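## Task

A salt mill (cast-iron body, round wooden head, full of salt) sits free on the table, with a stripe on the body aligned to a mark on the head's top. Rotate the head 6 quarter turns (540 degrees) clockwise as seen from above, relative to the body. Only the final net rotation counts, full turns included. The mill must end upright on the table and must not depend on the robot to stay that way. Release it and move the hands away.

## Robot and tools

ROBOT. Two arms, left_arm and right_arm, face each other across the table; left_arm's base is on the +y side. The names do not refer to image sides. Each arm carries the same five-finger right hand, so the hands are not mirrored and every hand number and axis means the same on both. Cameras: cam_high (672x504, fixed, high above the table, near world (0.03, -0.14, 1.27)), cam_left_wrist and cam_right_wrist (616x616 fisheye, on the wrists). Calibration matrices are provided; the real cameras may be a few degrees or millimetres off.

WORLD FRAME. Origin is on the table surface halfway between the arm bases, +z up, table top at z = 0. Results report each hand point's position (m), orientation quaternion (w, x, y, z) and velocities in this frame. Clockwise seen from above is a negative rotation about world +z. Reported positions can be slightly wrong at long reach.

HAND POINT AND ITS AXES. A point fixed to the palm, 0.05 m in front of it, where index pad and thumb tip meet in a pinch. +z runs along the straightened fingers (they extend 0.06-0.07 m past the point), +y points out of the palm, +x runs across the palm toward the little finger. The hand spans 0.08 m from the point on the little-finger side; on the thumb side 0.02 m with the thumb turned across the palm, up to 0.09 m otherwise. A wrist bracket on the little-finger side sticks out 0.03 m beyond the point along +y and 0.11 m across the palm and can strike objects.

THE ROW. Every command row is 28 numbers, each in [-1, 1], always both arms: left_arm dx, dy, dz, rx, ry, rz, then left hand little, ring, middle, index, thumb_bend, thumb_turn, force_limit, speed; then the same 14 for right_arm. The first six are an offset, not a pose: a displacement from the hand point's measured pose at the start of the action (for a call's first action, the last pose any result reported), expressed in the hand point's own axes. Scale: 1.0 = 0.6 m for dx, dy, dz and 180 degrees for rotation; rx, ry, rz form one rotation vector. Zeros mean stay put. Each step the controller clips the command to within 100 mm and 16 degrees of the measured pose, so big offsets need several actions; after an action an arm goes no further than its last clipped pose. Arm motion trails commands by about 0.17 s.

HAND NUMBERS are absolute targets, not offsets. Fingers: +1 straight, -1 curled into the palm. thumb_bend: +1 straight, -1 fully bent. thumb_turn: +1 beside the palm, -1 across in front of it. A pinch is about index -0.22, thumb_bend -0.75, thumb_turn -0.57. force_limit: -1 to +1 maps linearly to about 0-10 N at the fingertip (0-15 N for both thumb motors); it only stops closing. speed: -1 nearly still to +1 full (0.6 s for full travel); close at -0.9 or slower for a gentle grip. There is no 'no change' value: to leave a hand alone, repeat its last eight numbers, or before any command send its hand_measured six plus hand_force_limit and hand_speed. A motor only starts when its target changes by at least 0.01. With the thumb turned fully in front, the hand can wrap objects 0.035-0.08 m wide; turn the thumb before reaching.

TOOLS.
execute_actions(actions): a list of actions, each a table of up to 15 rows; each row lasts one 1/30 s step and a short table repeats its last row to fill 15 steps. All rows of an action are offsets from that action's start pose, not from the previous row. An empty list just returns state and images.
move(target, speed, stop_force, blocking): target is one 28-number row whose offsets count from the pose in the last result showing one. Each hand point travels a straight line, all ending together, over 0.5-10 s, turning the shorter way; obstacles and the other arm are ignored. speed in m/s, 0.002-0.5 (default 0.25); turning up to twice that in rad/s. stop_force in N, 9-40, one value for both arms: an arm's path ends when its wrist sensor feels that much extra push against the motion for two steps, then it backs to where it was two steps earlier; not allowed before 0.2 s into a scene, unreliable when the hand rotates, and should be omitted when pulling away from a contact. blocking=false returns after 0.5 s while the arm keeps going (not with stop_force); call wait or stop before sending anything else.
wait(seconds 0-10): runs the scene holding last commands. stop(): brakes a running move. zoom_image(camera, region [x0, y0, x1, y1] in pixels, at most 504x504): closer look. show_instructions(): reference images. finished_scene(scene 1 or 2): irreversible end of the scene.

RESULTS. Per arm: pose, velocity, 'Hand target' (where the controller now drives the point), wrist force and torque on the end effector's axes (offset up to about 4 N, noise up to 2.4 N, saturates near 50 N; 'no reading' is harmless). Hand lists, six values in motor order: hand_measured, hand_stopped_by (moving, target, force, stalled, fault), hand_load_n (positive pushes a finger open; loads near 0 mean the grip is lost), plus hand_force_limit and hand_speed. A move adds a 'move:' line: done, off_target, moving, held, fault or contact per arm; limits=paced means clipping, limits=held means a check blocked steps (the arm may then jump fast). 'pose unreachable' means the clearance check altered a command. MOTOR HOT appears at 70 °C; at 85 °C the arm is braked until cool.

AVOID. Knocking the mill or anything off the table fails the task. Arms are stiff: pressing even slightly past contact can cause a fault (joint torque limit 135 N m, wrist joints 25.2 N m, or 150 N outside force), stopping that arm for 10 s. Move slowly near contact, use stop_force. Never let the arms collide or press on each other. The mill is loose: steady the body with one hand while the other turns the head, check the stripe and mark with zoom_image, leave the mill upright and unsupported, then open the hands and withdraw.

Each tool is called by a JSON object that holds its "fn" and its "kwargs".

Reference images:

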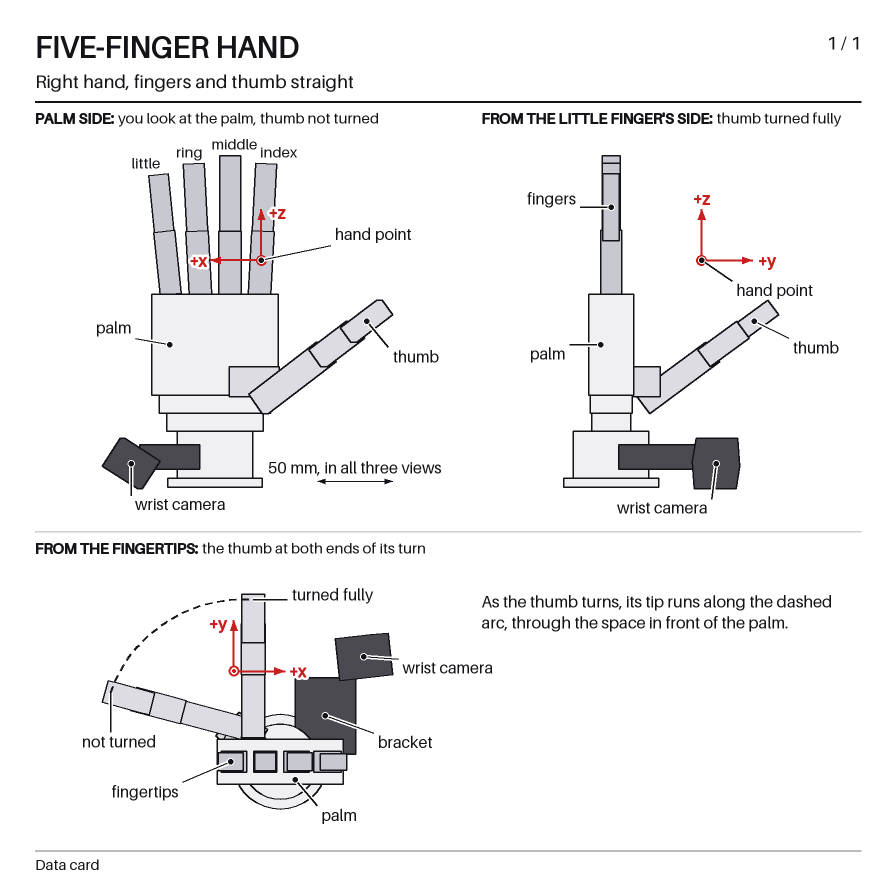

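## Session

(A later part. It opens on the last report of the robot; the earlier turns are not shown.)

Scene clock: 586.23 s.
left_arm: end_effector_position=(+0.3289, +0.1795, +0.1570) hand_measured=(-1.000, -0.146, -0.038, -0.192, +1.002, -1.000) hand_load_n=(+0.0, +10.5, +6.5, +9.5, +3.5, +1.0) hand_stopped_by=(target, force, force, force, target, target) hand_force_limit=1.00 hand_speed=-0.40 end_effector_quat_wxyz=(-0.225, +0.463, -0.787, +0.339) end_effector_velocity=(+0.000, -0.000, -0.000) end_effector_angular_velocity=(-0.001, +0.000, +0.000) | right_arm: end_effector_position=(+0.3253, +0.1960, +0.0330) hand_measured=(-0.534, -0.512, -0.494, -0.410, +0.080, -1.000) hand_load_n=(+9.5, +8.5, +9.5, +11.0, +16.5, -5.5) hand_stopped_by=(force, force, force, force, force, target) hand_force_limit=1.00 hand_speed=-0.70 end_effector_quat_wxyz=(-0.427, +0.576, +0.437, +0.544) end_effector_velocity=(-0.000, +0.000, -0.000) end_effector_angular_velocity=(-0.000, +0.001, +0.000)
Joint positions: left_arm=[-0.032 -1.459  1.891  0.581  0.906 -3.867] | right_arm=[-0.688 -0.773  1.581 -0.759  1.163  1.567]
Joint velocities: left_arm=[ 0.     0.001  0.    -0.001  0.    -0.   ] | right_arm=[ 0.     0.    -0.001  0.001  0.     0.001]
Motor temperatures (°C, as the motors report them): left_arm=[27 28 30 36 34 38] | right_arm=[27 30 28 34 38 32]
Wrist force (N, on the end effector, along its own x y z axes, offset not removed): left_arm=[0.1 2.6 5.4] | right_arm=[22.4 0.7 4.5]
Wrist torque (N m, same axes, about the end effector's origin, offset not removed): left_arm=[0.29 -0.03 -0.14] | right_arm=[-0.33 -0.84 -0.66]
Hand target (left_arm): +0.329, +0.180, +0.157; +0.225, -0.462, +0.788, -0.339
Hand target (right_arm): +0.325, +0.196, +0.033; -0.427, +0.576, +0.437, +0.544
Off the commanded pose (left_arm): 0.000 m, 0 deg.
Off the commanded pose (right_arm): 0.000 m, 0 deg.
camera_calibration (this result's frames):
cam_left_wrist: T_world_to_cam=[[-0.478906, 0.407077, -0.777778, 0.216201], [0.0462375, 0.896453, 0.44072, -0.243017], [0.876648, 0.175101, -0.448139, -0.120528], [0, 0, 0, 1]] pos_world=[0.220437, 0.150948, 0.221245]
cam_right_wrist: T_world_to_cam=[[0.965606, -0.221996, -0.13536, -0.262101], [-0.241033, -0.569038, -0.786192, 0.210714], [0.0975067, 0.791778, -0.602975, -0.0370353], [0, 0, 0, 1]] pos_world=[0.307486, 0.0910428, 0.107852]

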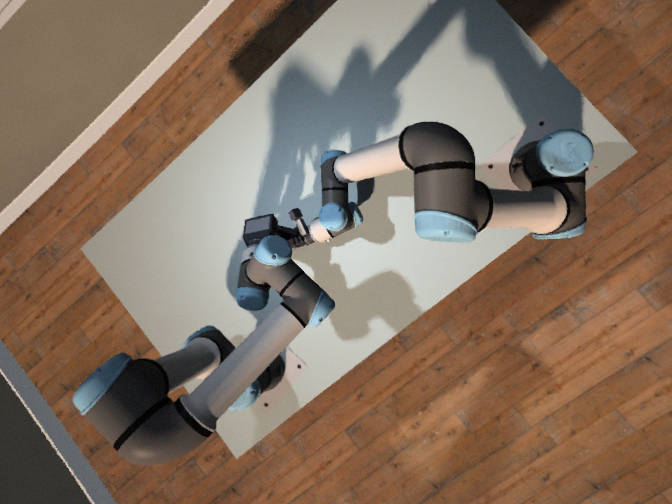

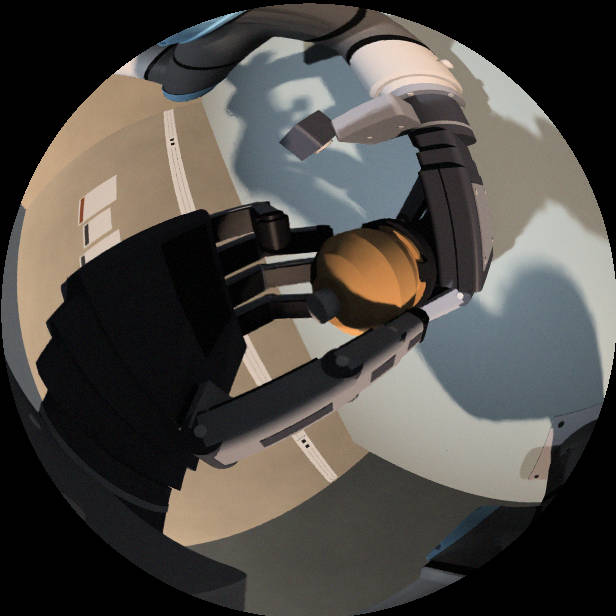

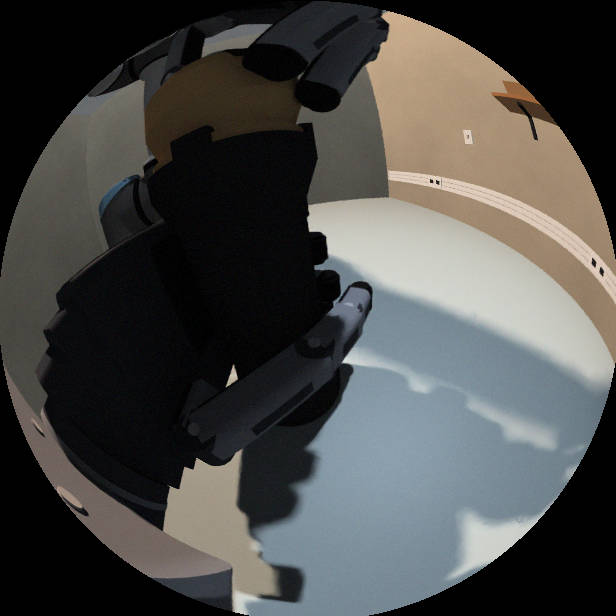

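{"fn": "execute_actions", "kwargs": {"actions": [[[0.0011,-0.0007,0.0010,0.0004,0.0066,0.0059,-1,-0.8,-0.85,-0.8,1,-1,1,-0.4,0,0,0,0,0,0,-1,-1,-1,-0.98,-1,-1,1,-0.7],[0.0022,-0.0014,0.0020,0.0007,0.0132,0.0119,-1,-0.8,-0.85,-0.8,1,-1,1,-0.4,0,0,0,0,0,0,-1,-1,-1,-0.98,-1,-1,1,-0.7],[0.0033,-0.0020,0.0027,0.0011,0.0198,0.0178,-1,-0.8,-0.85,-0.8,1,-1,1,-0.4,0,0,0,0,0,0,-1,-1,-1,-0.98,-1,-1,1,-0.7],[0.0044,-0.0027,0.0034,0.0014,0.0264,0.0237,-1,-0.8,-0.85,-0.8,1,-1,1,-0.4,0,0,0,0,0,0,-1,-1,-1,-0.98,-1,-1,1,-0.7],[0.0056,-0.0033,0.0040,0.0018,0.0330,0.0297,-1,-0.8,-0.85,-0.8,1,-1,1,-0.4,0,0,0,0,0,0,-1,-1,-1,-0.98,-1,-1,1,-0.7],[0.0068,-0.0039,0.0046,0.0021,0.0396,0.0356,-1,-0.8,-0.85,-0.8,1,-1,1,-0.4,0,0,0,0,0,0,-1,-1,-1,-0.98,-1,-1,1,-0.7],[0.0080,-0.0044,0.0051,0.0025,0.0462,0.0415,-1,-0.8,-0.85,-0.8,1,-1,1,-0.4,0,0,0,0,0,0,-1,-1,-1,-0.98,-1,-1,1,-0.7],[0.0092,-0.0050,0.0057,0.0028,0.0528,0.0475,-1,-0.8,-0.85,-0.8,1,-1,1,-0.4,0,0,0,0,0,0,-1,-1,-1,-0.98,-1,-1,1,-0.7],[0.0105,-0.0055,0.0062,0.0032,0.0594,0.0534,-1,-0.8,-0.85,-0.8,1,-1,1,-0.4,0,0,0,0,0,0,-1,-1,-1,-0.98,-1,-1,1,-0.7],[0.0118,-0.0060,0.0067,0.0036,0.0660,0.0593,-1,-0.8,-0.85,-0.8,1,-1,1,-0.4,0,0,0,0,0,0,-1,-1,-1,-0.98,-1,-1,1,-0.7],[0.0131,-0.0065,0.0071,0.0039,0.0726,0.0653,-1,-0.8,-0.85,-0.8,1,-1,1,-0.4,0,0,0,0,0,0,-1,-1,-1,-0.98,-1,-1,1,-0.7],[0.0144,-0.0069,0.0075,0.0043,0.0792,0.0712,-1,-0.8,-0.85,-0.8,1,-1,1,-0.4,0,0,0,0,0,0,-1,-1,-1,-0.98,-1,-1,1,-0.7],[0.0157,-0.0074,0.0079,0.0046,0.0857,0.0771,-1,-0.8,-0.85,-0.8,1,-1,1,-0.4,0,0,0,0,0,0,-1,-1,-1,-0.98,-1,-1,1,-0.7],[0.0171,-0.0078,0.0083,0.0050,0.0923,0.0831,-1,-0.8,-0.85,-0.8,1,-1,1,-0.4,0,0,0,0,0,0,-1,-1,-1,-0.98,-1,-1,1,-0.7],[0.0184,-0.0082,0.0087,0.0053,0.0989,0.0890,-1,-0.8,-0.85,-0.8,1,-1,1,-0.4,0,0,0,0,0,0,-1,-1,-1,-0.98,-1,-1,1,-0.7]],[[0.0068,-0.0039,0.0039,0.0021,0.0396,0.0356,-1,-0.8,-0.85,-0.8,1,-1,1,-0.4,0,0,0,0,0,0,-1,-1,-1,-0.98,-1,-1,1,-0.7],[0.0080,-0.0044,0.0044,0.0025,0.0462,0.0415,-1,-0.8,-0.85,-0.8,1,-1,1,-0.4,0,0,0,0,0,0,-1,-1,-1,-0.98,-1,-1,1,-0.7],[0.0092,-0.0050,0.0050,0.0028,0.0528,0.0475,-1,-0.8,-0.85,-0.8,1,-1,1,-0.4,0,0,0,0,0,0,-1,-1,-1,-0.98,-1,-1,1,-0.7],[0.0105,-0.0055,0.0055,0.0032,0.0594,0.0534,-1,-0.8,-0.85,-0.8,1,-1,1,-0.4,0,0,0,0,0,0,-1,-1,-1,-0.98,-1,-1,1,-0.7],[0.0118,-0.0060,0.0060,0.0036,0.0660,0.0593,-1,-0.8,-0.85,-0.8,1,-1,1,-0.4,0,0,0,0,0,0,-1,-1,-1,-0.98,-1,-1,1,-0.7],[0.0131,-0.0065,0.0064,0.0039,0.0726,0.0653,-1,-0.8,-0.85,-0.8,1,-1,1,-0.4,0,0,0,0,0,0,-1,-1,-1,-0.98,-1,-1,1,-0.7],[0.0144,-0.0069,0.0068,0.0043,0.0792,0.0712,-1,-0.8,-0.85,-0.8,1,-1,1,-0.4,0,0,0,0,0,0,-1,-1,-1,-0.98,-1,-1,1,-0.7],[0.0157,-0.0074,0.0072,0.0046,0.0857,0.0771,-1,-0.8,-0.85,-0.8,1,-1,1,-0.4,0,0,0,0,0,0,-1,-1,-1,-0.98,-1,-1,1,-0.7],[0.0171,-0.0078,0.0076,0.0050,0.0923,0.0831,-1,-0.8,-0.85,-0.8,1,-1,1,-0.4,0,0,0,0,0,0,-1,-1,-1,-0.98,-1,-1,1,-0.7],[0.0184,-0.0082,0.0080,0.0053,0.0989,0.0890,-1,-0.8,-0.85,-0.8,1,-1,1,-0.4,0,0,0,0,0,0,-1,-1,-1,-0.98,-1,-1,1,-0.7],[0.0198,-0.0085,0.0083,0.0057,0.1055,0.0949,-1,-0.8,-0.85,-0.8,1,-1,1,-0.4,0,0,0,0,0,0,-1,-1,-1,-0.98,-1,-1,1,-0.7],[0.0212,-0.0089,0.0086,0.0061,0.1121,0.1009,-1,-0.8,-0.85,-0.8,1,-1,1,-0.4,0,0,0,0,0,0,-1,-1,-1,-0.98,-1,-1,1,-0.7],[0.0226,-0.0092,0.0088,0.0064,0.1187,0.1068,-1,-0.8,-0.85,-0.8,1,-1,1,-0.4,0,0,0,0,0,0,-1,-1,-1,-0.98,-1,-1,1,-0.7],[0.0240,-0.0094,0.0090,0.0068,0.1253,0.1127,-1,-0.8,-0.85,-0.8,1,-1,1,-0.4,0,0,0,0,0,0,-1,-1,-1,-0.98,-1,-1,1,-0.7],[0.0254,-0.0097,0.0092,0.0071,0.1319,0.1187,-1,-0.8,-0.85,-0.8,1,-1,1,-0.4,0,0,0,0,0,0,-1,-1,-1,-0.98,-1,-1,1,-0.7]]]}}

{"fn": "wait", "kwargs": {"seconds": 0.5}}

Scene clock: 671.60 s.
left_arm: end_effector_position=(+0.3280, +0.1566, +0.1592) hand_measured=(-1.000, -0.146, -0.044, -0.192, +1.002, -1.000) hand_load_n=(+0.0, +7.5, +8.0, +8.5, +4.5, -1.0) hand_stopped_by=(target, force, force, force, target, target) hand_force_limit=1.00 hand_speed=-0.40 end_effector_quat_wxyz=(-0.107, +0.160, -0.896, +0.400) end_effector_velocity=(-0.010, -0.021, -0.001) end_effector_angular_velocity=(+0.012, -0.003, -0.809) | right_arm: end_effector_position=(+0.3253, +0.1960, +0.0330) hand_measured=(-0.534, -0.512, -0.494, -0.410, +0.080, -1.000) hand_load_n=(+8.0, +7.0, +8.5, +10.5, +16.0, -4.5) hand_stopped_by=(force, force, force, force, force, target) hand_force_limit=1.00 hand_speed=-0.70 end_effector_quat_wxyz=(-0.427, +0.576, +0.437, +0.544) end_effector_velocity=(+0.000, +0.000, +0.000) end_effector_angular_velocity=(+0.000, -0.000, +0.000)
Joint positions: left_arm=[ 0.177 -1.576  1.956  0.34   1.504 -3.116] | right_arm=[-0.688 -0.773  1.581 -0.759  1.163  1.567]
Joint velocities: left_arm=[ 0.341  0.048 -0.056 -0.033  0.86   0.765] | right_arm=[-0.    -0.    -0.001  0.001 -0.001 -0.   ]
Motor temperatures (°C, as the motors report them): left_arm=[27 28 30 36 34 38] | right_arm=[27 30 28 34 38 32]
Wrist force (N, on the end effector, along its own x y z axes, offset not removed): left_arm=[0.2 13.6 2.5] | right_arm=[30.2 2.2 -7.2]
Wrist torque (N m, same axes, about the end effector's origin, offset not removed): left_arm=[0.48 -0.17 0.00] | right_arm=[-0.48 -0.97 0.58]
Hand target (left_arm): +0.325, +0.153, +0.159; +0.082, -0.105, +0.904, -0.406
Hand target (right_arm): +0.325, +0.196, +0.033; -0.427, +0.576, +0.437, +0.544
Off the commanded pose (left_arm): 0.004 m, 8 deg.
Off the commanded pose (right_arm): 0.000 m, 0 deg.
camera_calibration (this result's frames):
cam_left_wrist: T_world_to_cam=[[-0.0848332, 0.616929, -0.782433, 0.0654222], [0.600888, 0.658077, 0.453728, -0.370012], [0.794819, -0.431663, -0.426532, 0.00364804], [0, 0, 0, 1]] pos_world=[0.224986, 0.20471, 0.220629]
cam_right_wrist: T_world_to_cam=[[0.965593, -0.222062, -0.135343, -0.2621], [-0.241056, -0.569003, -0.786211, 0.210737], [0.0975776, 0.791786, -0.602955, -0.0370419], [0, 0, 0, 1]] pos_world=[0.307496, 0.0910369, 0.107876]

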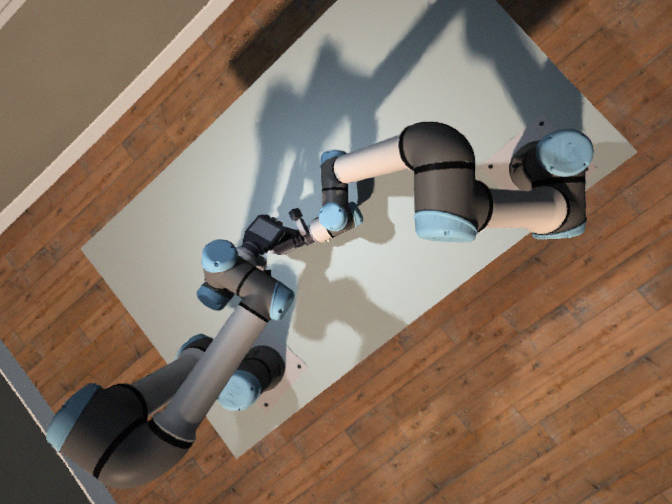

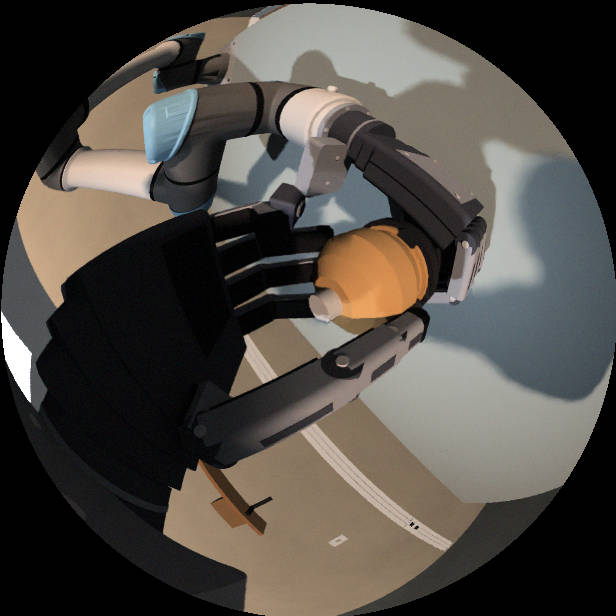

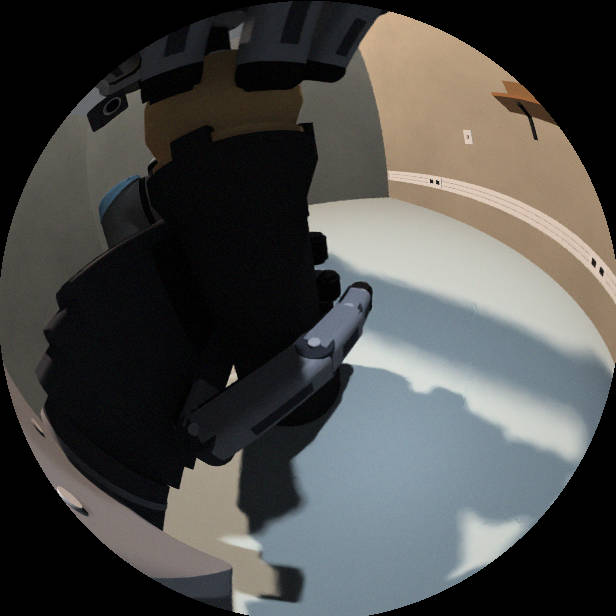

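Scene clock: 672.10 s.
left_arm: end_effector_position=(+0.3252, +0.1529, +0.1594) hand_measured=(-1.000, -0.146, -0.044, -0.192, +1.002, -1.000) hand_load_n=(+0.0, +6.5, +8.0, +9.5, +4.5, +2.5) hand_stopped_by=(target, force, force, force, target, target) hand_force_limit=1.00 hand_speed=-0.40 end_effector_quat_wxyz=(-0.083, +0.106, -0.904, +0.406) end_effector_velocity=(-0.000, -0.000, +0.000) end_effector_angular_velocity=(-0.001, +0.000, -0.006) | right_arm: end_effector_position=(+0.3253, +0.1960, +0.0330) hand_measured=(-0.534, -0.512, -0.494, -0.410, +0.080, -1.000) hand_load_n=(+7.5, +6.5, +8.0, +10.5, +16.5, -5.0) hand_stopped_by=(force, force, force, force, force, target) hand_force_limit=1.00 hand_speed=-0.70 end_effector_quat_wxyz=(-0.427, +0.576, +0.437, +0.544) end_effector_velocity=(-0.001, -0.000, -0.001) end_effector_angular_velocity=(-0.002, +0.003, +0.001)
Joint positions: left_arm=[ 0.225 -1.567  1.947  0.338  1.631 -3.005] | right_arm=[-0.688 -0.773  1.581 -0.759  1.163  1.567]
Joint velocities: left_arm=[ 0.003  0.001 -0.001 -0.     0.007  0.006] | right_arm=[ 0.     0.001  0.001  0.001 -0.001  0.001]
Motor temperatures (°C, as the motors report them): left_arm=[27 28 30 36 34 38] | right_arm=[27 30 28 34 38 32]
Wrist force (N, on the end effector, along its own x y z axes, offset not removed): left_arm=[-7.9 17.4 4.8] | right_arm=[28.3 -3.2 -13.7]
Wrist torque (N m, same axes, about the end effector's origin, offset not removed): left_arm=[0.69 -0.27 0.21] | right_arm=[-0.82 -0.23 -0.33]
Hand target (left_arm): +0.325, +0.153, +0.159; +0.082, -0.105, +0.904, -0.406
Hand target (right_arm): +0.325, +0.196, +0.033; -0.427, +0.576, +0.437, +0.544
Off the commanded pose (left_arm): 0.002 m, 2 deg.
Off the commanded pose (right_arm): 0.000 m, 0 deg.
wait: 0.50 s; at rest by 0.43 s
camera_calibration (this result's frames):
cam_left_wrist: T_world_to_cam=[[-0.00949348, 0.621638, -0.783247, 0.0425433], [0.675377, 0.581614, 0.453422, -0.378444], [0.737412, -0.524683, -0.425361, 0.037083], [0, 0, 0, 1]] pos_world=[0.228651, 0.213119, 0.22069]
cam_right_wrist: T_world_to_cam=[[0.965593, -0.222062, -0.135343, -0.2621], [-0.241056, -0.569003, -0.786211, 0.210737], [0.0975776, 0.791785, -0.602955, -0.0370419], [0, 0, 0, 1]] pos_world=[0.307496, 0.0910369, 0.107876]

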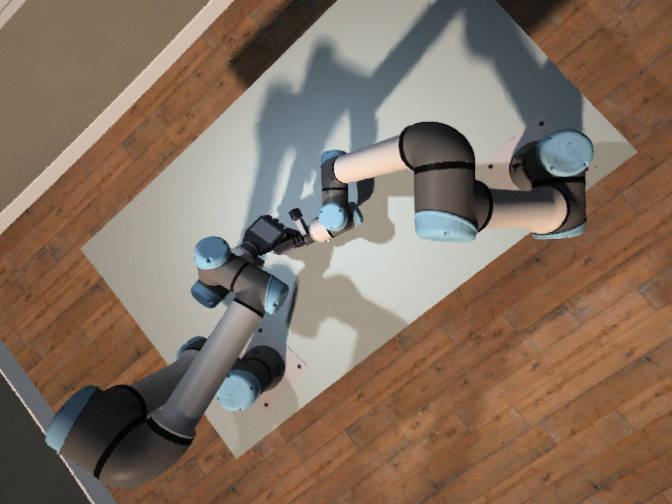

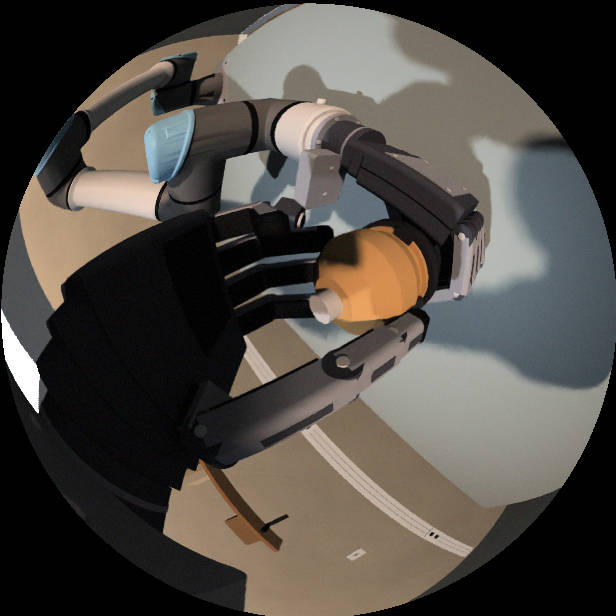

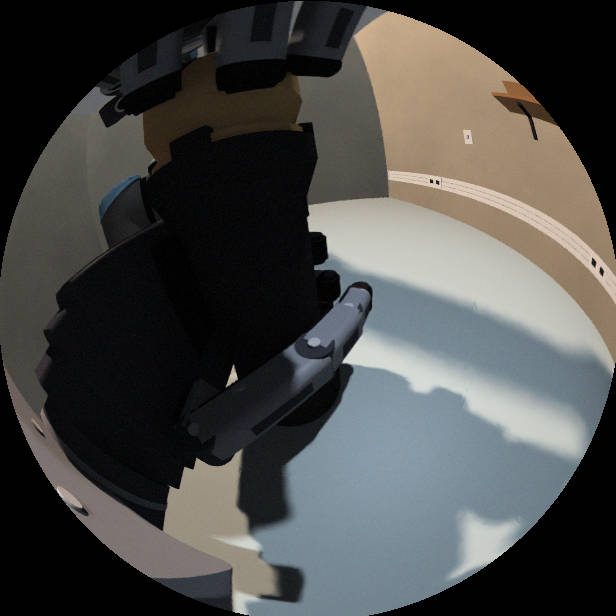

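{"fn": "move", "kwargs": {"target": [0.0227,-0.0047,0.0097,0.0042,0.1297,0.1048,-1,-0.85,-0.9,-0.8,1,-1,1,-0.4,0,0,0,0,0,0,-1,-1,-1,-0.98,-1,-1,1,-0.7], "speed": 0.4}}

Scene clock: 691.20 s.
left_arm: end_effector_position=(+0.3136, +0.1432, +0.1570) hand_measured=(-1.000, -0.166, -0.052, -0.192, +1.002, -1.000) hand_load_n=(+0.0, +11.5, +12.0, +8.5, +4.5, -0.5) hand_stopped_by=(target, force, force, force, target, target) hand_force_limit=1.00 hand_speed=-0.40 end_effector_quat_wxyz=(-0.035, +0.127, +0.904, -0.407) end_effector_velocity=(-0.001, +0.002, -0.002) end_effector_angular_velocity=(+0.008, +0.004, -0.012) | right_arm: end_effector_position=(+0.3253, +0.1960, +0.0330) hand_measured=(-0.534, -0.512, -0.494, -0.410, +0.082, -1.000) hand_load_n=(+10.0, +9.0, +9.5, +11.0, +16.5, -5.5) hand_stopped_by=(force, force, force, force, force, target) hand_force_limit=1.00 hand_speed=-0.70 end_effector_quat_wxyz=(-0.427, +0.576, +0.437, +0.544) end_effector_velocity=(-0.000, -0.001, -0.001) end_effector_angular_velocity=(-0.002, +0.002, +0.000)
Joint positions: left_arm=[ 0.426 -1.403  1.806  0.519  2.149 -2.465] | right_arm=[-0.688 -0.773  1.581 -0.759  1.163  1.567]
Joint velocities: left_arm=[ 0.004  0.008 -0.004  0.014  0.009  0.016] | right_arm=[-0.001  0.     0.001  0.001 -0.001  0.   ]
Motor temperatures (°C, as the motors report them): left_arm=[27 28 30 36 34 38] | right_arm=[27 30 28 34 38 32]
Wrist force (N, on the end effector, along its own x y z axes, offset not removed): left_arm=[-4.7 -26.9 -5.6] | right_arm=[16.6 -4.5 19.8]
Wrist torque (N m, same axes, about the end effector's origin, offset not removed): left_arm=[0.08 -0.15 -0.74] | right_arm=[-1.04 -1.76 -1.55]
Hand target (left_arm): +0.314, +0.143, +0.157; -0.036, +0.127, +0.904, -0.406
Hand target (right_arm): +0.325, +0.196, +0.033; -0.427, +0.576, +0.437, +0.544
Off the commanded pose (left_arm): 0.000 m, 0 deg.
Off the commanded pose (right_arm): 0.000 m, 0 deg.
move: done
camera_calibration (this result's frames):
cam_left_wrist: T_world_to_cam=[[0.286074, 0.557994, -0.778976, -0.0376546], [0.884427, 0.159058, 0.438736, -0.366674], [0.368715, -0.814459, -0.448003, 0.200202], [0, 0, 0, 1]] pos_world=[0.261251, 0.24239, 0.221232]
cam_right_wrist: T_world_to_cam=[[0.965605, -0.222009, -0.135345, -0.26209], [-0.241026, -0.569016, -0.78621, 0.21073], [0.0975324, 0.791791, -0.602955, -0.0370358], [0, 0, 0, 1]] pos_world=[0.307479, 0.0910472, 0.107875]

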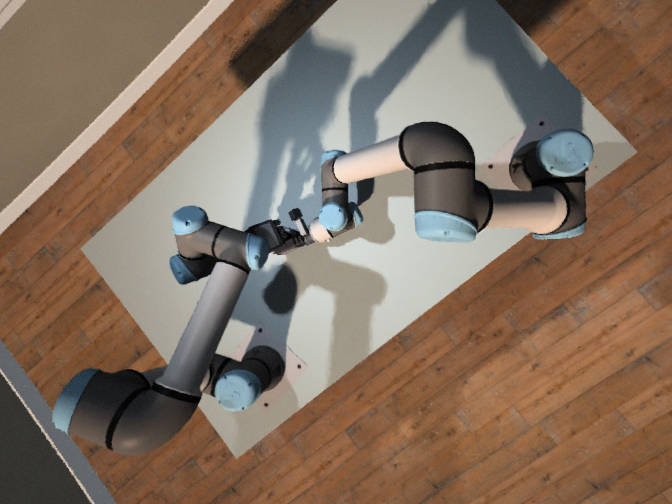

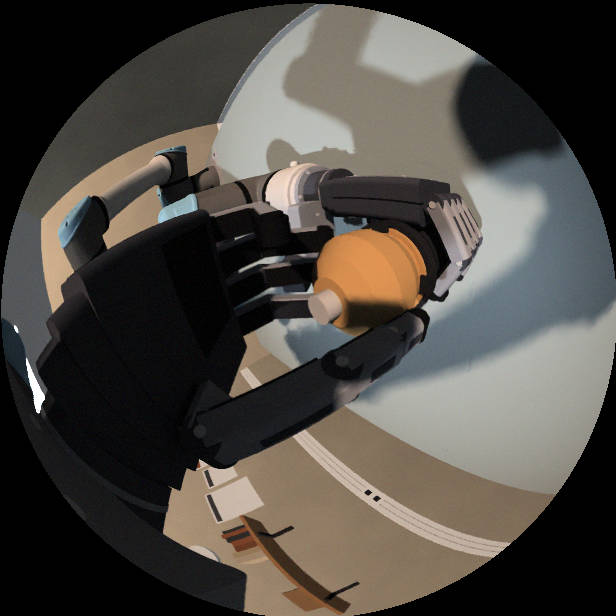

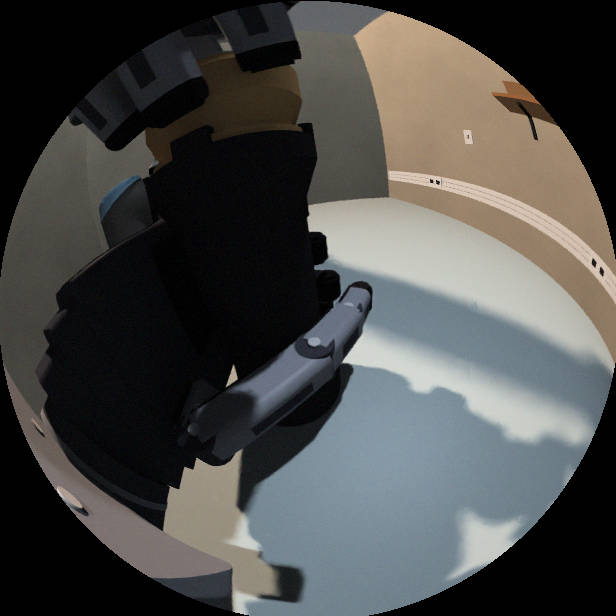

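{"fn": "move", "kwargs": {"target": [0.0230,-0.0115,0.0089,0.0067,0.1240,0.1112,-1,-0.85,-0.9,-0.8,1,-1,1,-0.4,0,0,0,0,0,0,-1,-1,-1,-0.98,-1,-1,1,-0.7], "speed": 0.4}}

Scene clock: 712.10 s.
left_arm: end_effector_position=(+0.2980, +0.1383, +0.1583) hand_measured=(-1.000, -0.166, -0.052, -0.192, +1.004, -1.000) hand_load_n=(+0.0, +11.0, +11.5, +10.0, +5.0, +1.0) hand_stopped_by=(target, force, force, force, target, target) hand_force_limit=1.00 hand_speed=-0.40 end_effector_quat_wxyz=(-0.139, +0.356, +0.840, -0.384) end_effector_velocity=(+0.000, -0.000, +0.001) end_effector_angular_velocity=(-0.001, -0.002, -0.013) | right_arm: end_effector_position=(+0.3253, +0.1960, +0.0330) hand_measured=(-0.534, -0.512, -0.494, -0.410, +0.082, -1.000) hand_load_n=(+9.0, +8.0, +9.0, +10.5, +16.0, -5.0) hand_stopped_by=(force, force, force, force, force, target) hand_force_limit=1.00 hand_speed=-0.70 end_effector_quat_wxyz=(-0.427, +0.576, +0.437, +0.544) end_effector_velocity=(+0.000, -0.000, +0.000) end_effector_angular_velocity=(+0.001, +0.000, +0.000)
Joint positions: left_arm=[ 0.512 -1.173  1.622  0.967  2.402 -1.725] | right_arm=[-0.688 -0.773  1.581 -0.759  1.163  1.567]
Joint velocities: left_arm=[ 0.001  0.005 -0.007  0.015  0.001  0.02 ] | right_arm=[-0.    -0.     0.    -0.001 -0.     0.001]
Motor temperatures (°C, as the motors report them): left_arm=[27 28 30 36 34 38] | right_arm=[27 30 28 34 38 32]
Wrist force (N, on the end effector, along its own x y z axes, offset not removed): left_arm=[-2.0 -0.6 5.0] | right_arm=[26.5 -2.9 5.9]
Wrist torque (N m, same axes, about the end effector's origin, offset not removed): left_arm=[0.37 -0.11 -0.36] | right_arm=[-0.78 -1.58 0.05]
Hand target (left_arm): +0.298, +0.138, +0.158; -0.139, +0.356, +0.840, -0.384
Hand target (right_arm): +0.325, +0.196, +0.033; -0.427, +0.576, +0.437, +0.544
Off the commanded pose (left_arm): 0.000 m, 0 deg.
Off the commanded pose (right_arm): 0.000 m, 0 deg.
move: done
camera_calibration (this result's frames):
cam_left_wrist: T_world_to_cam=[[0.52597, 0.339623, -0.779751, -0.0705767], [0.846031, -0.302825, 0.438781, -0.27732], [-0.0871085, -0.890479, -0.446608, 0.348649], [0, 0, 0, 1]] pos_world=[0.302113, 0.250454, 0.22236]
cam_right_wrist: T_world_to_cam=[[0.965593, -0.222063, -0.135343, -0.2621], [-0.241057, -0.569004, -0.78621, 0.210737], [0.0975771, 0.791785, -0.602956, -0.0370423], [0, 0, 0, 1]] pos_world=[0.307496, 0.0910368, 0.107875]

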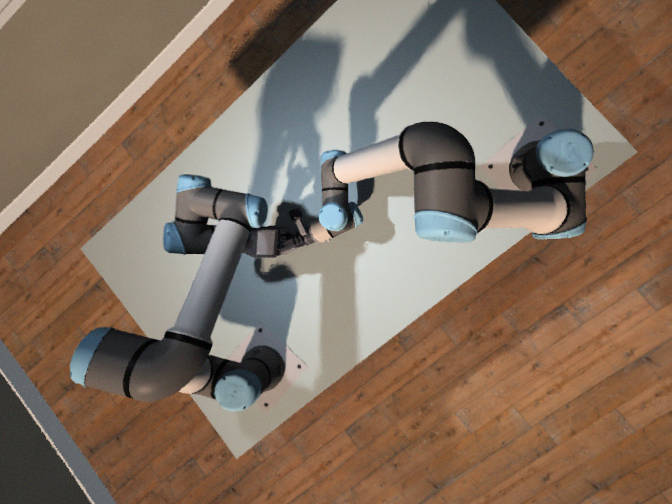

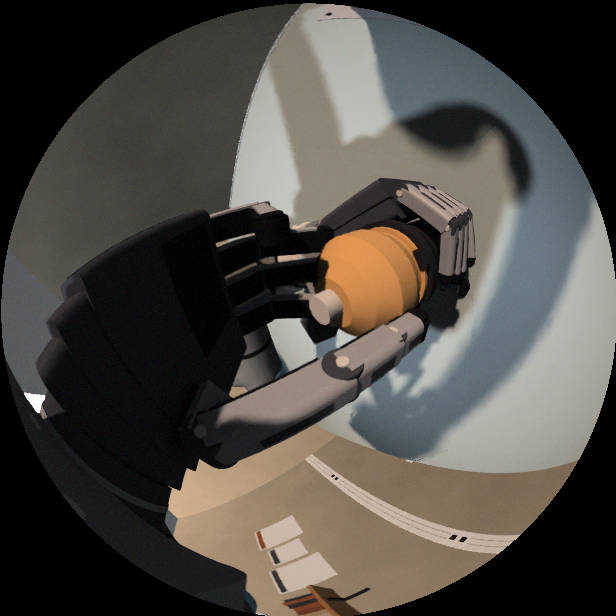

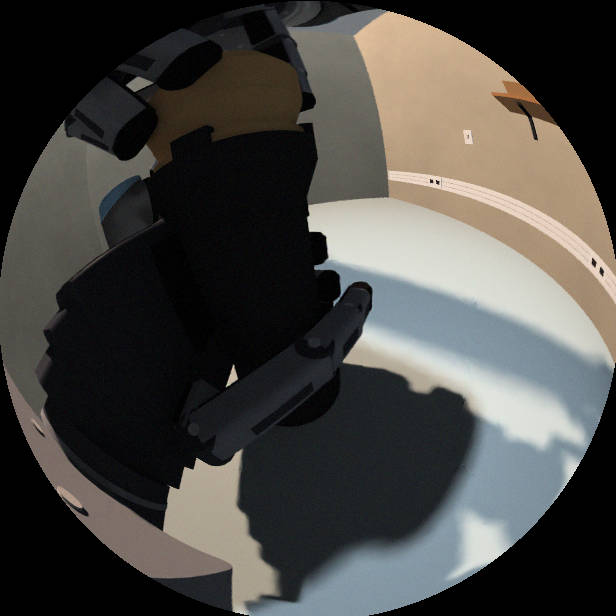

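{"fn": "move", "kwargs": {"target": [0.0248,-0.0094,0.0097,0.0067,0.1241,0.1110,-1,-0.85,-0.9,-0.8,1,-1,1,-0.4,0,0,0,0,0,0,-1,-1,-1,-0.98,-1,-1,1,-0.7], "speed": 0.4}}

Scene clock: 725.17 s.
left_arm: end_effector_position=(+0.2817, +0.1429, +0.1582) hand_measured=(-1.000, -0.166, -0.052, -0.192, +1.004, -1.000) hand_load_n=(+0.0, +9.5, +9.5, +9.0, +5.5, +3.0) hand_stopped_by=(target, force, force, force, target, target) hand_force_limit=1.00 hand_speed=-0.40 end_effector_quat_wxyz=(-0.234, +0.561, +0.720, -0.336) end_effector_velocity=(-0.001, +0.000, -0.001) end_effector_angular_velocity=(+0.003, +0.004, -0.013) | right_arm: end_effector_position=(+0.3252, +0.1960, +0.0330) hand_measured=(-0.534, -0.512, -0.494, -0.410, +0.082, -1.000) hand_load_n=(+9.0, +8.0, +9.0, +11.0, +16.5, -5.5) hand_stopped_by=(force, force, force, force, force, target) hand_force_limit=1.00 hand_speed=-0.70 end_effector_quat_wxyz=(-0.427, +0.576, +0.437, +0.544) end_effector_velocity=(+0.001, -0.000, +0.001) end_effector_angular_velocity=(+0.001, -0.001, -0.000)
Joint positions: left_arm=[ 0.509 -0.995  1.498  1.462  2.337 -0.976] | right_arm=[-0.688 -0.773  1.581 -0.759  1.163  1.567]
Joint velocities: left_arm=[-0.     0.006 -0.003  0.013 -0.004  0.016] | right_arm=[-0.002 -0.001 -0.001 -0.    -0.002  0.   ]
Motor temperatures (°C, as the motors report them): left_arm=[27 28 30 36 34 38] | right_arm=[27 30 28 34 38 32]
Wrist force (N, on the end effector, along its own x y z axes, offset not removed): left_arm=[-5.3 0.9 -4.8] | right_arm=[20.6 -5.3 8.9]
Wrist torque (N m, same axes, about the end effector's origin, offset not removed): left_arm=[0.16 -0.04 -0.08] | right_arm=[-0.97 -1.11 -1.12]
Hand target (left_arm): +0.282, +0.143, +0.158; -0.234, +0.561, +0.719, -0.336
Hand target (right_arm): +0.325, +0.196, +0.033; -0.427, +0.576, +0.437, +0.544
Off the commanded pose (left_arm): 0.000 m, 0 deg.
Off the commanded pose (right_arm): 0.000 m, 0 deg.
move: done
camera_calibration (this result's frames):
cam_left_wrist: T_world_to_cam=[[0.625027, 0.0315688, -0.779965, -0.0475375], [0.582388, -0.684176, 0.439007, -0.133411], [-0.519774, -0.728634, -0.446014, 0.449996], [0, 0, 0, 1]] pos_world=[0.341305, 0.238107, 0.222195]
cam_right_wrist: T_world_to_cam=[[0.965614, -0.221973, -0.135346, -0.262079], [-0.241006, -0.569025, -0.786211, 0.210726], [0.0975021, 0.791795, -0.602955, -0.0370323], [0, 0, 0, 1]] pos_world=[0.307464, 0.0910558, 0.107875]

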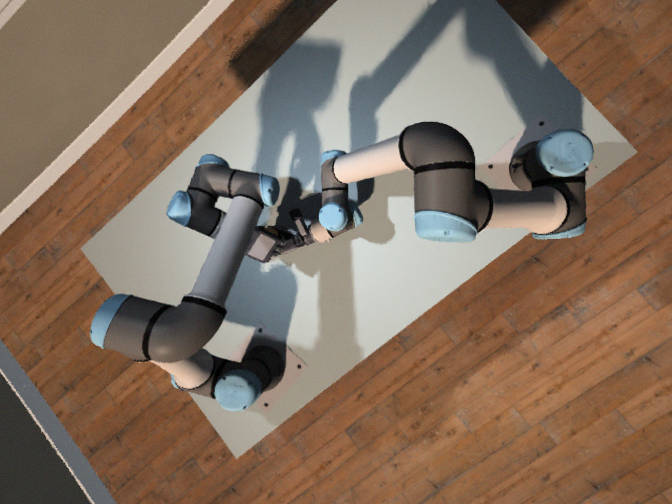

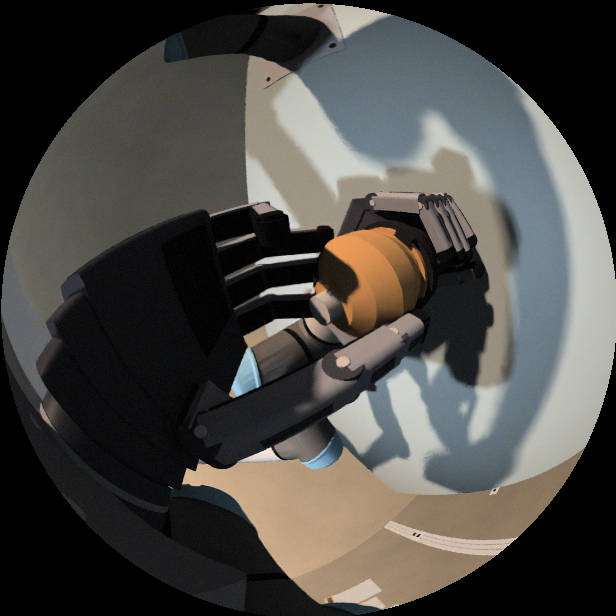

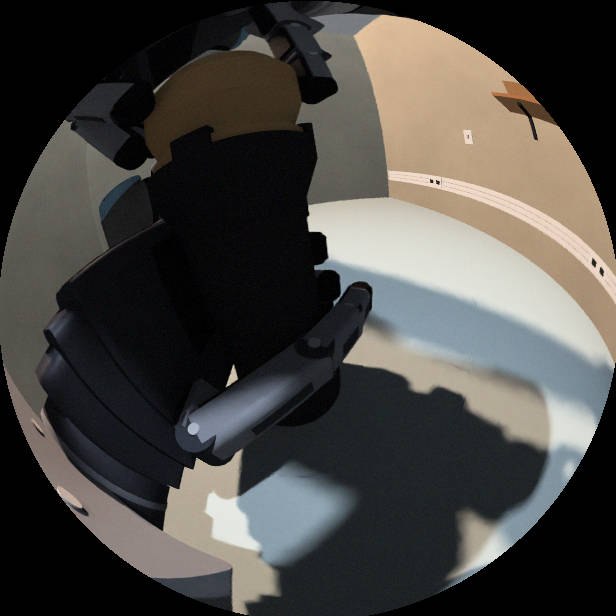

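{"fn": "move", "kwargs": {"target": [0.0240,-0.0089,0.0091,0.0067,0.1241,0.1110,-1,-0.85,-0.9,-0.8,1,-1,1,-0.4,0,0,0,0,0,0,-1,-1,-1,-0.98,-1,-1,1,-0.7], "speed": 0.35}}

Scene clock: 752.07 s.
left_arm: end_effector_position=(+0.2706, +0.1548, +0.1581) hand_measured=(-1.000, -0.166, -0.052, -0.192, +1.004, -1.000) hand_load_n=(+0.0, +8.5, +8.5, +7.5, +6.0, +2.5) hand_stopped_by=(target, force, force, force, target, target) hand_force_limit=1.00 hand_speed=-0.40 end_effector_quat_wxyz=(-0.312, +0.728, +0.550, -0.264) end_effector_velocity=(-0.000, -0.000, -0.000) end_effector_angular_velocity=(-0.001, +0.000, -0.011) | right_arm: end_effector_position=(+0.3253, +0.1960, +0.0330) hand_measured=(-0.534, -0.512, -0.494, -0.410, +0.082, -1.000) hand_load_n=(+9.5, +8.5, +9.5, +11.0, +16.0, -5.5) hand_stopped_by=(force, force, force, force, force, target) hand_force_limit=1.00 hand_speed=-0.70 end_effector_quat_wxyz=(-0.427, +0.576, +0.437, +0.544) end_effector_velocity=(-0.001, +0.000, -0.000) end_effector_angular_velocity=(+0.001, +0.000, +0.002)
Joint positions: left_arm=[ 0.448 -0.898  1.405  1.76   2.092 -0.482] | right_arm=[-0.688 -0.773  1.581 -0.759  1.163  1.567]
Joint velocities: left_arm=[-0.002  0.002 -0.002  0.003 -0.005  0.008] | right_arm=[ 0.001 -0.     0.002 -0.003 -0.001  0.001]
Motor temperatures (°C, as the motors report them): left_arm=[27 28 30 36 34 38] | right_arm=[27 30 28 34 38 32]
Wrist force (N, on the end effector, along its own x y z axes, offset not removed): left_arm=[-5.7 -2.4 -11.7] | right_arm=[19.9 -8.7 13.7]
Wrist torque (N m, same axes, about the end effector's origin, offset not removed): left_arm=[0.42 0.07 -0.14] | right_arm=[-1.37 -1.35 -1.23]
Hand target (left_arm): +0.271, +0.155, +0.158; -0.312, +0.728, +0.550, -0.264
Hand target (right_arm): +0.325, +0.196, +0.033; -0.427, +0.576, +0.437, +0.544
Off the commanded pose (left_arm): 0.000 m, 0 deg.
Off the commanded pose (right_arm): 0.000 m, 0 deg.
move: done
camera_calibration (this result's frames):
cam_left_wrist: T_world_to_cam=[[0.55719, -0.284773, -0.780028, 0.0262619], [0.163437, -0.883373, 0.439249, 0.0254064], [-0.814142, -0.372231, -0.445665, 0.477253], [0, 0, 0, 1]] pos_world=[0.369767, 0.20757, 0.22202]
cam_right_wrist: T_world_to_cam=[[0.965593, -0.222063, -0.135342, -0.2621], [-0.241056, -0.569002, -0.786212, 0.210737], [0.097578, 0.791786, -0.602954, -0.0370428], [0, 0, 0, 1]] pos_world=[0.307496, 0.0910374, 0.107876]

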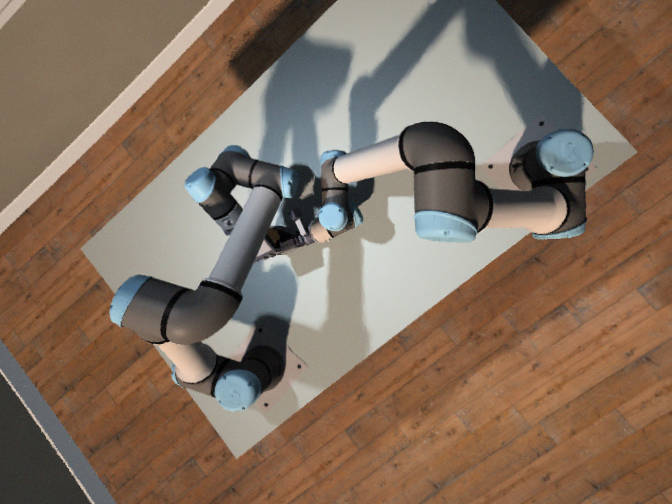

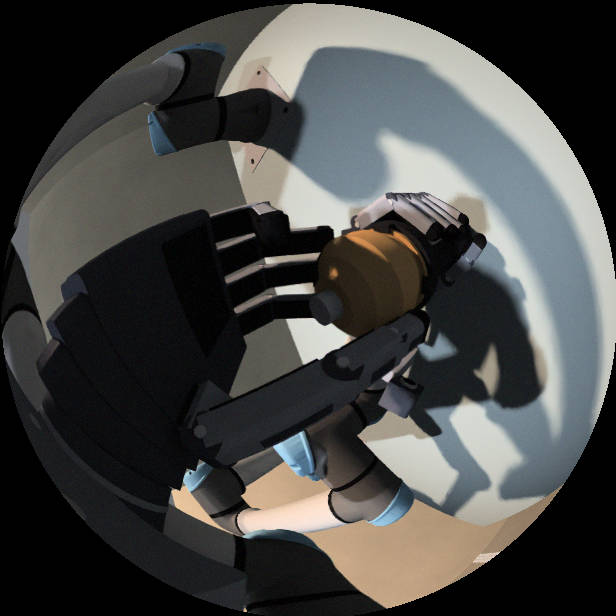

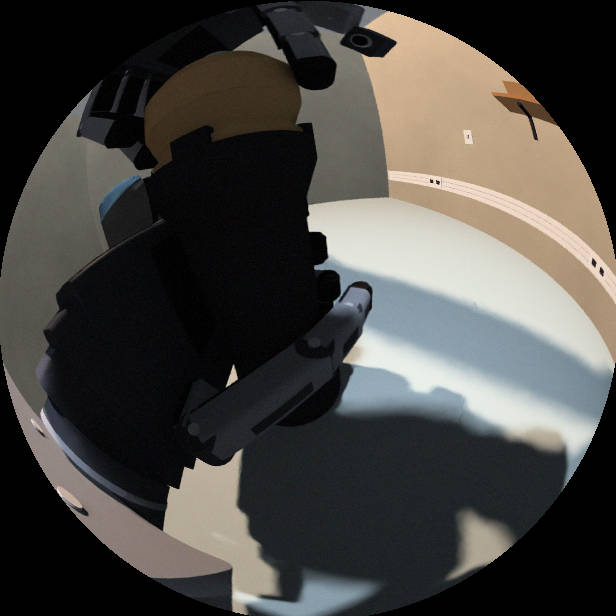

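{"fn": "move", "kwargs": {"target": [0.0233,-0.0094,0.0075,0.0068,0.1242,0.1109,-1,-0.85,-0.9,-0.8,1,-1,1,-0.4,0,0,0,0,0,0,-1,-1,-1,-0.98,-1,-1,1,-0.7], "speed": 0.3}}

Scene clock: 768.90 s.
left_arm: end_effector_position=(+0.2673, +0.1702, +0.1588) hand_measured=(-1.000, -0.166, -0.052, -0.192, +1.004, -1.000) hand_load_n=(+0.0, +10.5, +11.0, +9.5, +5.0, +1.5) hand_stopped_by=(target, force, force, force, target, target) hand_force_limit=1.00 hand_speed=-0.40 end_effector_quat_wxyz=(-0.370, +0.845, +0.344, -0.175) end_effector_velocity=(-0.000, +0.000, -0.000) end_effector_angular_velocity=(-0.001, -0.000, -0.012) | right_arm: end_effector_position=(+0.3253, +0.1960, +0.0330) hand_measured=(-0.534, -0.512, -0.494, -0.410, +0.082, -1.000) hand_load_n=(+9.5, +8.5, +9.0, +11.0, +16.0, -5.0) hand_stopped_by=(force, force, force, force, force, target) hand_force_limit=1.00 hand_speed=-0.70 end_effector_quat_wxyz=(-0.427, +0.576, +0.437, +0.544) end_effector_velocity=(-0.000, -0.000, -0.001) end_effector_angular_velocity=(-0.002, -0.000, +0.001)
Joint positions: left_arm=[ 0.352 -0.852  1.347  1.896  1.796 -0.151] | right_arm=[-0.688 -0.773  1.581 -0.759  1.163  1.567]
Joint velocities: left_arm=[-0.003  0.    -0.001  0.001 -0.007  0.007] | right_arm=[ 0.     0.     0.001  0.001 -0.    -0.001]
Motor temperatures (°C, as the motors report them): left_arm=[27 28 30 36 34 38] | right_arm=[27 30 28 34 38 32]
Wrist force (N, on the end effector, along its own x y z axes, offset not removed): left_arm=[-1.3 5.2 4.0] | right_arm=[23.0 -1.2 3.0]
Wrist torque (N m, same axes, about the end effector's origin, offset not removed): left_arm=[0.63 -0.36 -0.08] | right_arm=[-0.56 -1.04 -0.23]
Hand target (left_arm): +0.267, +0.170, +0.159; -0.370, +0.845, +0.343, -0.174
Hand target (right_arm): +0.325, +0.196, +0.033; -0.427, +0.576, +0.437, +0.544
Off the commanded pose (left_arm): 0.000 m, 0 deg.
Off the commanded pose (right_arm): 0.000 m, 0 deg.
move: done
camera_calibration (this result's frames):
cam_left_wrist: T_world_to_cam=[[0.34055, -0.524484, -0.780348, 0.131774], [-0.298913, -0.847292, 0.43903, 0.156722], [-0.891446, 0.0837441, -0.44532, 0.423634], [0, 0, 0, 1]] pos_world=[0.379618, 0.166426, 0.222676]
cam_right_wrist: T_world_to_cam=[[0.9656, -0.222033, -0.135343, -0.262092], [-0.241039, -0.569009, -0.786212, 0.210734], [0.0975538, 0.791789, -0.602954, -0.03704], [0, 0, 0, 1]] pos_world=[0.307484, 0.0910444, 0.107876]

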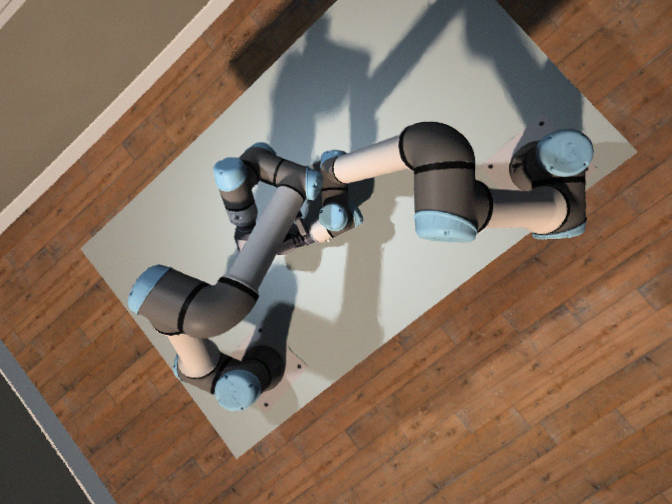

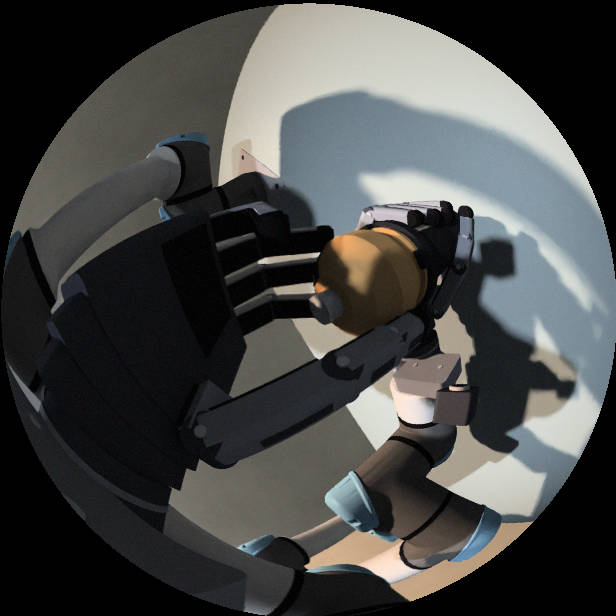

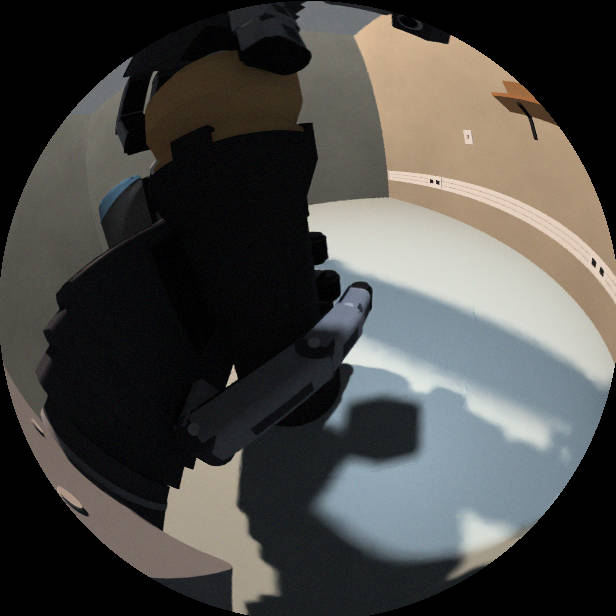

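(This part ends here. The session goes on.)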